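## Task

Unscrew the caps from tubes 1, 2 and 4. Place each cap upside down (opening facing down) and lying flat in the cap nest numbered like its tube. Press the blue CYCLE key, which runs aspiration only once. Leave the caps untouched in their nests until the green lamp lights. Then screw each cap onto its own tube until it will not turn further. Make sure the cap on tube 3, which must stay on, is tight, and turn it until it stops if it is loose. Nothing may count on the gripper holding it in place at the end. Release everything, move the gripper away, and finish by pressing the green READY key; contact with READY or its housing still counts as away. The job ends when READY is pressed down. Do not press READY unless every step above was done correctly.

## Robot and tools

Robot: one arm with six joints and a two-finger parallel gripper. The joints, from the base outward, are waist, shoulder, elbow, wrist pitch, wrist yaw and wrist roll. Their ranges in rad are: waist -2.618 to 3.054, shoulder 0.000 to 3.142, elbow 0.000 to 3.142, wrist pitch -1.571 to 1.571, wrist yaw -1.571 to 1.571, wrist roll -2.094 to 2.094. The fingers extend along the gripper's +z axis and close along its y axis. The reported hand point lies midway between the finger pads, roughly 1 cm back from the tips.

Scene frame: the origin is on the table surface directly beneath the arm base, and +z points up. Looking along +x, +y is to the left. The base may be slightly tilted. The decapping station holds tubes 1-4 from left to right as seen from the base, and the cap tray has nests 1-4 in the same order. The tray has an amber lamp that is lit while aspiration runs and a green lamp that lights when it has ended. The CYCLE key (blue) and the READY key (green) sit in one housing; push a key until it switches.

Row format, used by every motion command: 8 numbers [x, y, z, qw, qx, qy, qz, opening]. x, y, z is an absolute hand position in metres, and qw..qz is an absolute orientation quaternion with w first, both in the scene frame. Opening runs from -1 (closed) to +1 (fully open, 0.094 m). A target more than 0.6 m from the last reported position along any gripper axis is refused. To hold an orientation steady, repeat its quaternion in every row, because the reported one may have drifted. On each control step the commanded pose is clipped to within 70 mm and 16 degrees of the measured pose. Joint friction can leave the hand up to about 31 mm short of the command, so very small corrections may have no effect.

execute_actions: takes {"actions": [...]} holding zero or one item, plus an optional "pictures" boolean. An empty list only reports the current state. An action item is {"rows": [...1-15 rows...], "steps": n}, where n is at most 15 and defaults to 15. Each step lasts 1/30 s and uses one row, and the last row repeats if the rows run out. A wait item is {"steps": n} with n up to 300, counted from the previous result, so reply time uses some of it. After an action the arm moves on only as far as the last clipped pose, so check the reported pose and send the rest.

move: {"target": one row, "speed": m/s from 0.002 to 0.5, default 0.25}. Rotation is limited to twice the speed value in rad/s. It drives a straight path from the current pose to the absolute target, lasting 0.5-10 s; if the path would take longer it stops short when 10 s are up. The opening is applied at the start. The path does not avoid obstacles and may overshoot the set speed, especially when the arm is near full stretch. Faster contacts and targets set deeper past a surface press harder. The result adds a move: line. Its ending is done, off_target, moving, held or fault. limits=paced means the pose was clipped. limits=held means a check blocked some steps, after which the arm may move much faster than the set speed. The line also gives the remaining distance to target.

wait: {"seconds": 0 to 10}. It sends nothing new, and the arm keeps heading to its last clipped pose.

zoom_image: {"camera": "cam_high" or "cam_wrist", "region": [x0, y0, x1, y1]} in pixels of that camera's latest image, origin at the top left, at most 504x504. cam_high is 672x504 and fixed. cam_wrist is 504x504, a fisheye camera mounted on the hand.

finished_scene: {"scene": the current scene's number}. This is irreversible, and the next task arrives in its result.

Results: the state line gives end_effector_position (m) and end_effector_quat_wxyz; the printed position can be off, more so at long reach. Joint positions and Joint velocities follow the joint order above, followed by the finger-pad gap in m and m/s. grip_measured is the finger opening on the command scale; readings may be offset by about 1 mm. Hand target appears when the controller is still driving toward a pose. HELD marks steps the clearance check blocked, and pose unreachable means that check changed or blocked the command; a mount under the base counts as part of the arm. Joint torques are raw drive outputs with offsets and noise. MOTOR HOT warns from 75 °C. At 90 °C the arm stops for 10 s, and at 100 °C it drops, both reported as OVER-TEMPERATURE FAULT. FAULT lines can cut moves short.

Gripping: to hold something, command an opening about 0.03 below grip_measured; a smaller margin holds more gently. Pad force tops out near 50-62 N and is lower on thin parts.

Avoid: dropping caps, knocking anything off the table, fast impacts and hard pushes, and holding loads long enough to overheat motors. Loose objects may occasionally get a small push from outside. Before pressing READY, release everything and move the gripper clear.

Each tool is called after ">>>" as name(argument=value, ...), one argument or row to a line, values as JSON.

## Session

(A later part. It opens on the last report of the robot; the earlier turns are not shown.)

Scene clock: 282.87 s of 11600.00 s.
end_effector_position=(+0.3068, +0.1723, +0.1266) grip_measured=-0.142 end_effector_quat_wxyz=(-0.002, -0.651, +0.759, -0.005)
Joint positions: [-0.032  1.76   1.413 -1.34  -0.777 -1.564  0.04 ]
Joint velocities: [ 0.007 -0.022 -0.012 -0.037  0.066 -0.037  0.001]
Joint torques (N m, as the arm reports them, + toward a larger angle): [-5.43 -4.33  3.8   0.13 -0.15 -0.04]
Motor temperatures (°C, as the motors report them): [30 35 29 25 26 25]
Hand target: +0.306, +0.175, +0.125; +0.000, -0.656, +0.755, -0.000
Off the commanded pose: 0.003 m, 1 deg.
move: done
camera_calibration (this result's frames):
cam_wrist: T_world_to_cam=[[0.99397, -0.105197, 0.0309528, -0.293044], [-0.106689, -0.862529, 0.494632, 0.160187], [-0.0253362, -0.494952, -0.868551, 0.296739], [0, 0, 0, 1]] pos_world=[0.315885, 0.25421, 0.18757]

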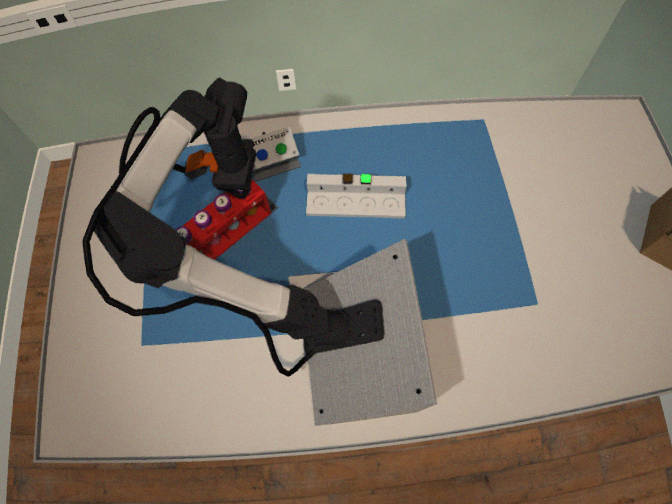

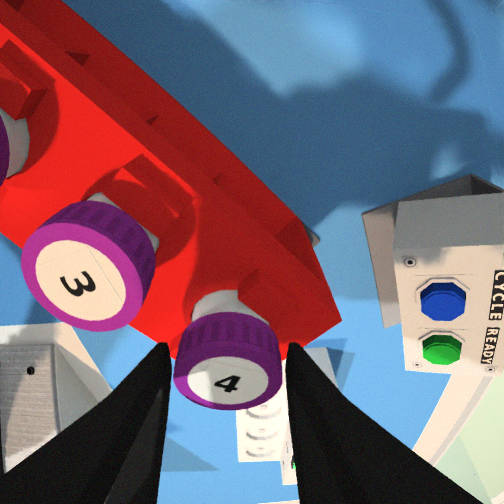

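>>> execute_actions(
  actions=[
    {"rows":[[0.3065,0.178,0.123,0,-0.651,0.759,0,-0.14],[0.3065,0.178,0.123,0,-0.651,0.759,0,-0.14],[0.3065,0.178,0.123,0,-0.651,0.759,0,-0.14],[0.3065,0.178,0.123,0,-0.651,0.759,0,-0.14],[0.3065,0.178,0.123,0,-0.651,0.759,0,-0.14],[0.307,0.175,0.124,0,-0.651,0.759,0,-0.36]],"steps":11},
  ],
  pictures=false,
)

>>> move(
  target=[0.3073,0.1745,0.120,0,0.7071,0.7071,0,-0.36],
  speed=0.5,
)

>>> move(
  target=[0.3073,0.1745,0.120,0,0.8616,0.5075,0,-0.36],
  speed=0.35,
)

Scene clock: 284.87 s of 11600.00 s.
end_effector_position=(+0.3072, +0.1742, +0.1245) grip_measured=-0.321 end_effector_quat_wxyz=(-0.002, -0.653, +0.758, -0.004)
Joint positions: [-0.023  1.76   1.413 -1.333 -0.778 -1.559  0.032]
Joint velocities: [-0.012  0.027 -0.017  0.007 -0.007 -0.037  0.001]
Joint torques (N m, as the arm reports them, + toward a larger angle): [-5.96 -4.18  3.89  0.12 -0.15  0.03]
Motor temperatures (°C, as the motors report them): [30 35 30 25 26 25]
Hand target: +0.307, +0.175, +0.124; -0.000, -0.651, +0.759, -0.000
Off the commanded pose: 0.001 m, 1 deg.
Steps of this call (steps 1 to 49: nothing new was sent; steps 50 to 60: all 11 steps of this action). Readings (end_effector_position):
50: (+0.3067, +0.1724, +0.1264)
51: (+0.3066, +0.1729, +0.1260)
53: (+0.3061, +0.1738, +0.1250)
57: (+0.3073, +0.1743, +0.1245)
60: the state above

Scene clock: 288.87 s of 11600.00 s.
end_effector_position=(+0.3073, +0.1742, +0.1228) grip_measured=-0.322 end_effector_quat_wxyz=(-0.002, +0.690, +0.723, -0.001)
Joint positions: [-0.023  1.768  1.412 -1.334 -0.788  1.38   0.032]
Joint velocities: [-0.012 -0.007  0.002 -0.095 -0.022 -0.066  0.001]
Joint torques (N m, as the arm reports them, + toward a larger angle): [-5.38 -4.73  3.05  0.32  0.01  0.44]
Motor temperatures (°C, as the motors report them): [30 35 30 25 26 25]
Hand target: +0.307, +0.175, +0.120; -0.001, +0.707, +0.708, -0.000
Off the commanded pose: 0.003 m, 3 deg.
move: off_target
camera_calibration (this result's frames):
cam_wrist: T_world_to_cam=[[-0.995028, -0.0948918, 0.0302465, 0.316325], [-0.0681012, 0.869844, 0.488603, -0.149143], [-0.0726742, 0.484114, -0.871982, 0.138832], [0, 0, 0, 1]] pos_world=[0.314685, 0.0925373, 0.184364]

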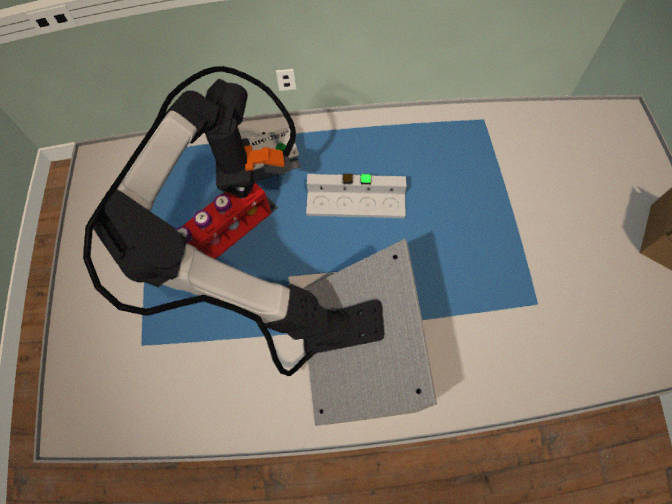

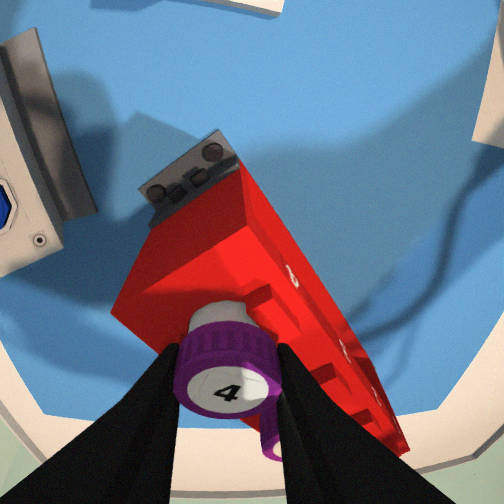

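Scene clock: 290.03 s of 11600.00 s.
end_effector_position=(+0.3073, +0.1737, +0.1222) grip_measured=-0.321 end_effector_quat_wxyz=(+0.000, +0.808, +0.589, -0.004)
Joint positions: [-0.02   1.768  1.412 -1.333 -0.782  1.741  0.032]
Joint velocities: [ 0.012 -0.002 -0.012  0.007 -0.007 -0.022 -0.   ]
Joint torques (N m, as the arm reports them, + toward a larger angle): [-5.8  -3.82  3.91  0.12 -0.08  1.45]
Motor temperatures (°C, as the motors report them): [30 34 30 25 26 25]
Hand target: +0.307, +0.174, +0.120; -0.007, +0.858, +0.513, -0.003
Off the commanded pose: 0.002 m, 11 deg.
move: off_target
camera_calibration (this result's frames):
cam_wrist: T_world_to_cam=[[-0.965419, 0.258913, 0.0304969, 0.245683], [0.241166, 0.842506, 0.481686, -0.23786], [0.0990212, 0.472384, -0.875813, 0.0883038], [0, 0, 0, 1]] pos_world=[0.285807, 0.0950747, 0.184419]

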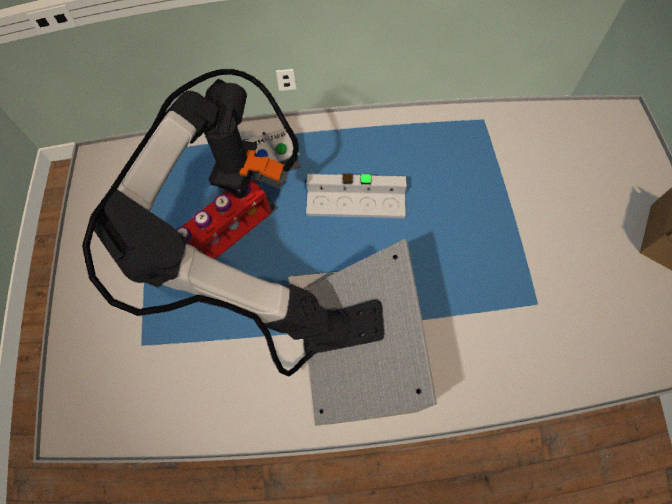

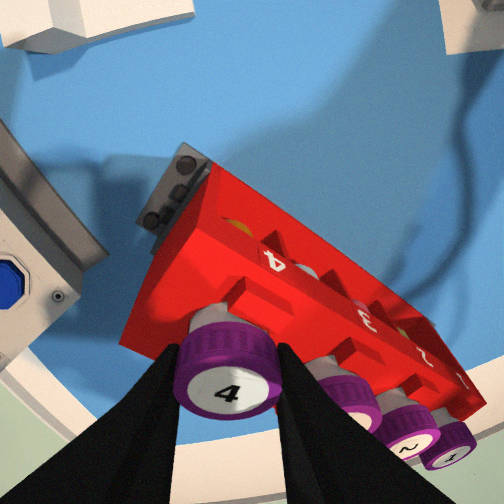

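>>> execute_actions(
  actions=[
    {"rows":[[0.307,0.174,0.1225,0,0.81,0.5864,0,-0.36],[0.307,0.174,0.1225,0,0.81,0.5864,0,-0.36],[0.307,0.174,0.1225,0,0.81,0.5864,0,0.0]],"steps":8},
  ],
  pictures=false,
)

>>> move(
  target=[0.308,0.173,0.16,0,0.76,0.65,0,0.0],
  speed=0.4,
)

>>> move(
  target=[0.414,0.084,0.116,0.1317,0.594,0.774,0.1717,-1],
  speed=0.4,
)

Scene clock: 291.50 s of 11600.00 s.
end_effector_position=(+0.3075, +0.1739, +0.1226) grip_measured=-0.002 end_effector_quat_wxyz=(+0.001, +0.805, +0.593, -0.003)
Joint positions: [-0.02   1.766  1.412 -1.331 -0.782  1.733  0.047]
Joint velocities: [-0.007 -0.002 -0.007  0.037  0.051  0.051 -0.   ]
Joint torques (N m, as the arm reports them, + toward a larger angle): [-6.17 -4.52  3.46  0.15 -0.03  0.1 ]
Motor temperatures (°C, as the motors report them): [30 34 30 25 26 26]
Hand target: +0.307, +0.174, +0.123; -0.000, +0.810, +0.587, +0.000
Off the commanded pose: 0.000 m, 1 deg.
Steps of this call (steps 1 to 36: nothing new was sent; steps 37 to 44: all 8 steps of this action). Readings (end_effector_position):
37: (+0.3074, +0.1739, +0.1225)
38: (+0.3075, +0.1739, +0.1226)
40: (+0.3075, +0.1739, +0.1226)
44: the state above

Scene clock: 292.70 s of 11600.00 s.
end_effector_position=(+0.3068, +0.1756, +0.1578) grip_measured=-0.002 end_effector_quat_wxyz=(+0.001, +0.759, +0.652, +0.004)
Joint positions: [-0.1    1.784  1.529 -1.497 -0.782  1.481  0.047]
Joint velocities: [-0.012  0.012  0.012  0.007 -0.037 -0.037  0.   ]
Joint torques (N m, as the arm reports them, + toward a larger angle): [-6.7  -3.21  5.17 -0.01  0.06 -0.02]
Motor temperatures (°C, as the motors report them): [30 34 30 25 26 26]
Hand target: +0.308, +0.173, +0.160; +0.000, +0.760, +0.650, -0.000
Off the commanded pose: 0.004 m, 1 deg.
move: done
camera_calibration (this result's frames):
cam_wrist: T_world_to_cam=[[-0.994502, 0.102834, 0.0197746, 0.281667], [0.0992436, 0.865296, 0.491338, -0.218496], [0.0334154, 0.490599, -0.870744, 0.134729], [0, 0, 0, 1]] pos_world=[0.2973, 0.0940008, 0.2191]

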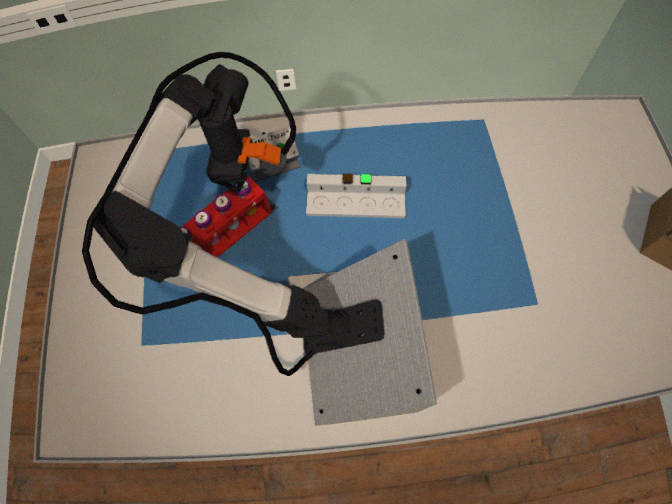

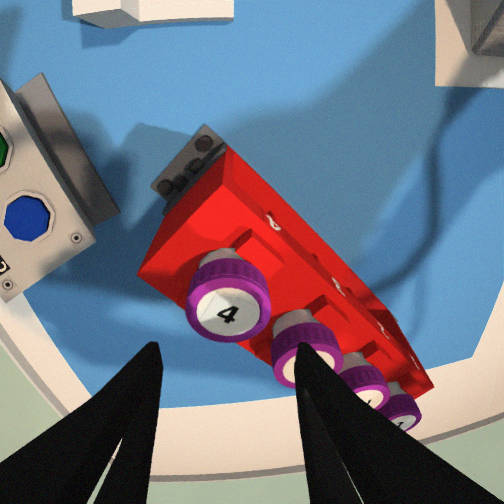

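Scene clock: 294.30 s of 11600.00 s.
end_effector_position=(+0.4155, +0.0864, +0.1181) grip_measured=-0.997 end_effector_quat_wxyz=(+0.136, +0.591, +0.778, +0.163)
Joint positions: [-0.175  1.913  1.216 -0.53  -0.911  1.405  0.   ]
Joint velocities: [ 0.012  0.002 -0.012  0.007 -0.066 -0.037 -0.   ]
Joint torques (N m, as the arm reports them, + toward a larger angle): [-7.47 -4.81  3.5   1.12 -0.1   0.05]
Motor temperatures (°C, as the motors report them): [30 34 30 25 26 26]
Hand target: +0.415, +0.084, +0.117; +0.134, +0.594, +0.775, +0.169
Off the commanded pose: 0.003 m, 1 deg.
move: done
camera_calibration (this result's frames):
cam_wrist: T_world_to_cam=[[-0.872067, -0.297393, -0.388661, 0.431609], [-0.453851, 0.788565, 0.414951, 0.112958], [0.183081, 0.538259, -0.822653, 0.068337], [0, 0, 0, 1]] pos_world=[0.415146, 0.00249931, 0.177095]

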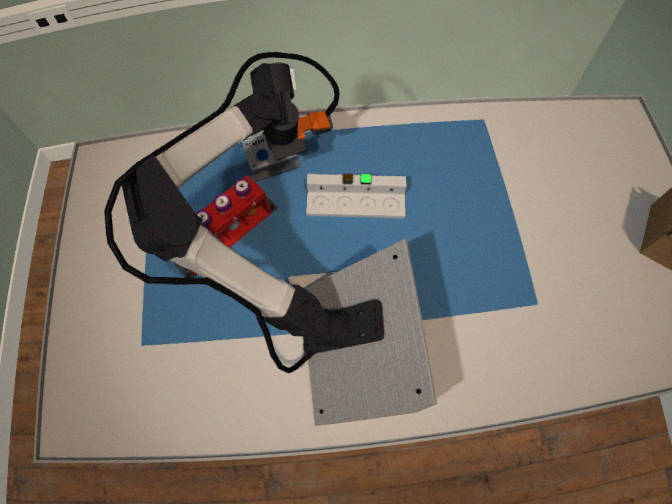

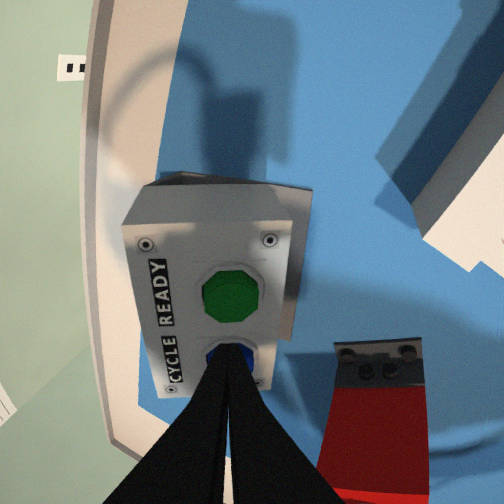

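>>> move(
  target=[0.434,0.094,0.066,0.1317,0.594,0.774,0.1717,-1],
  speed=0.04,
)

Scene clock: 296.20 s of 11600.00 s.
end_effector_position=(+0.4312, +0.0974, +0.0853) grip_measured=-0.997 end_effector_quat_wxyz=(+0.133, +0.598, +0.770, +0.178)
Joint positions: [-0.088  1.948  1.162 -0.309 -0.895  1.584  0.   ]
Joint velocities: [-0.012 -0.017  0.007  0.022 -0.037  0.007 -0.   ]
Joint torques (N m, as the arm reports them, + toward a larger angle): no reading
Motor temperatures (°C, as the motors report them): [30 34 30 26 26 26]
move: unfinished (the scene ended)
camera_calibration (this result's frames):
cam_wrist: T_world_to_cam=[[-0.871616, -0.270701, -0.408664, 0.434779], [-0.446388, 0.782801, 0.433545, 0.120716], [0.202542, 0.560307, -0.803139, 0.0204126], [0, 0, 0, 1]] pos_world=[0.428712, 0.0117607, 0.141737]
The task's run has ended: the event that ends the task has happened.

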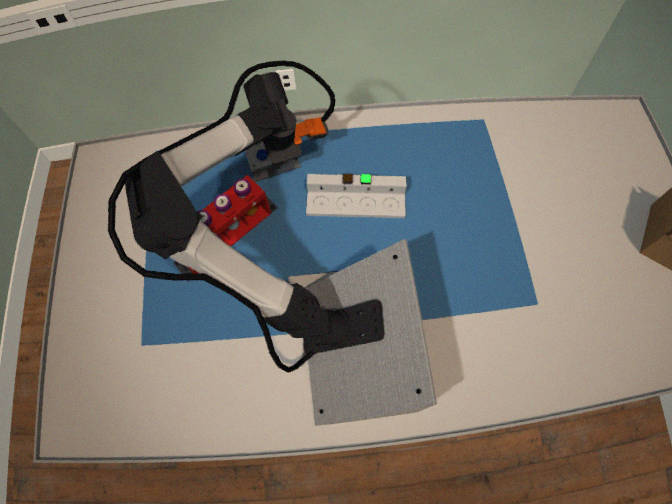

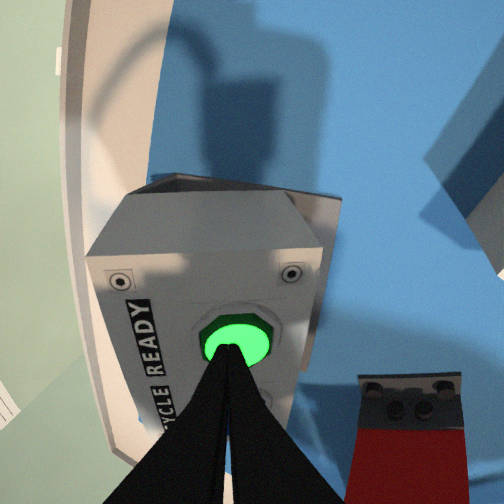

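>>> execute_actions(
  actions=[],
)

The task's run has ended: the event that ends the task has happened. Episode already finished.

>>> finished_scene(
  scene=2,
)

The scene is finished: the task was done.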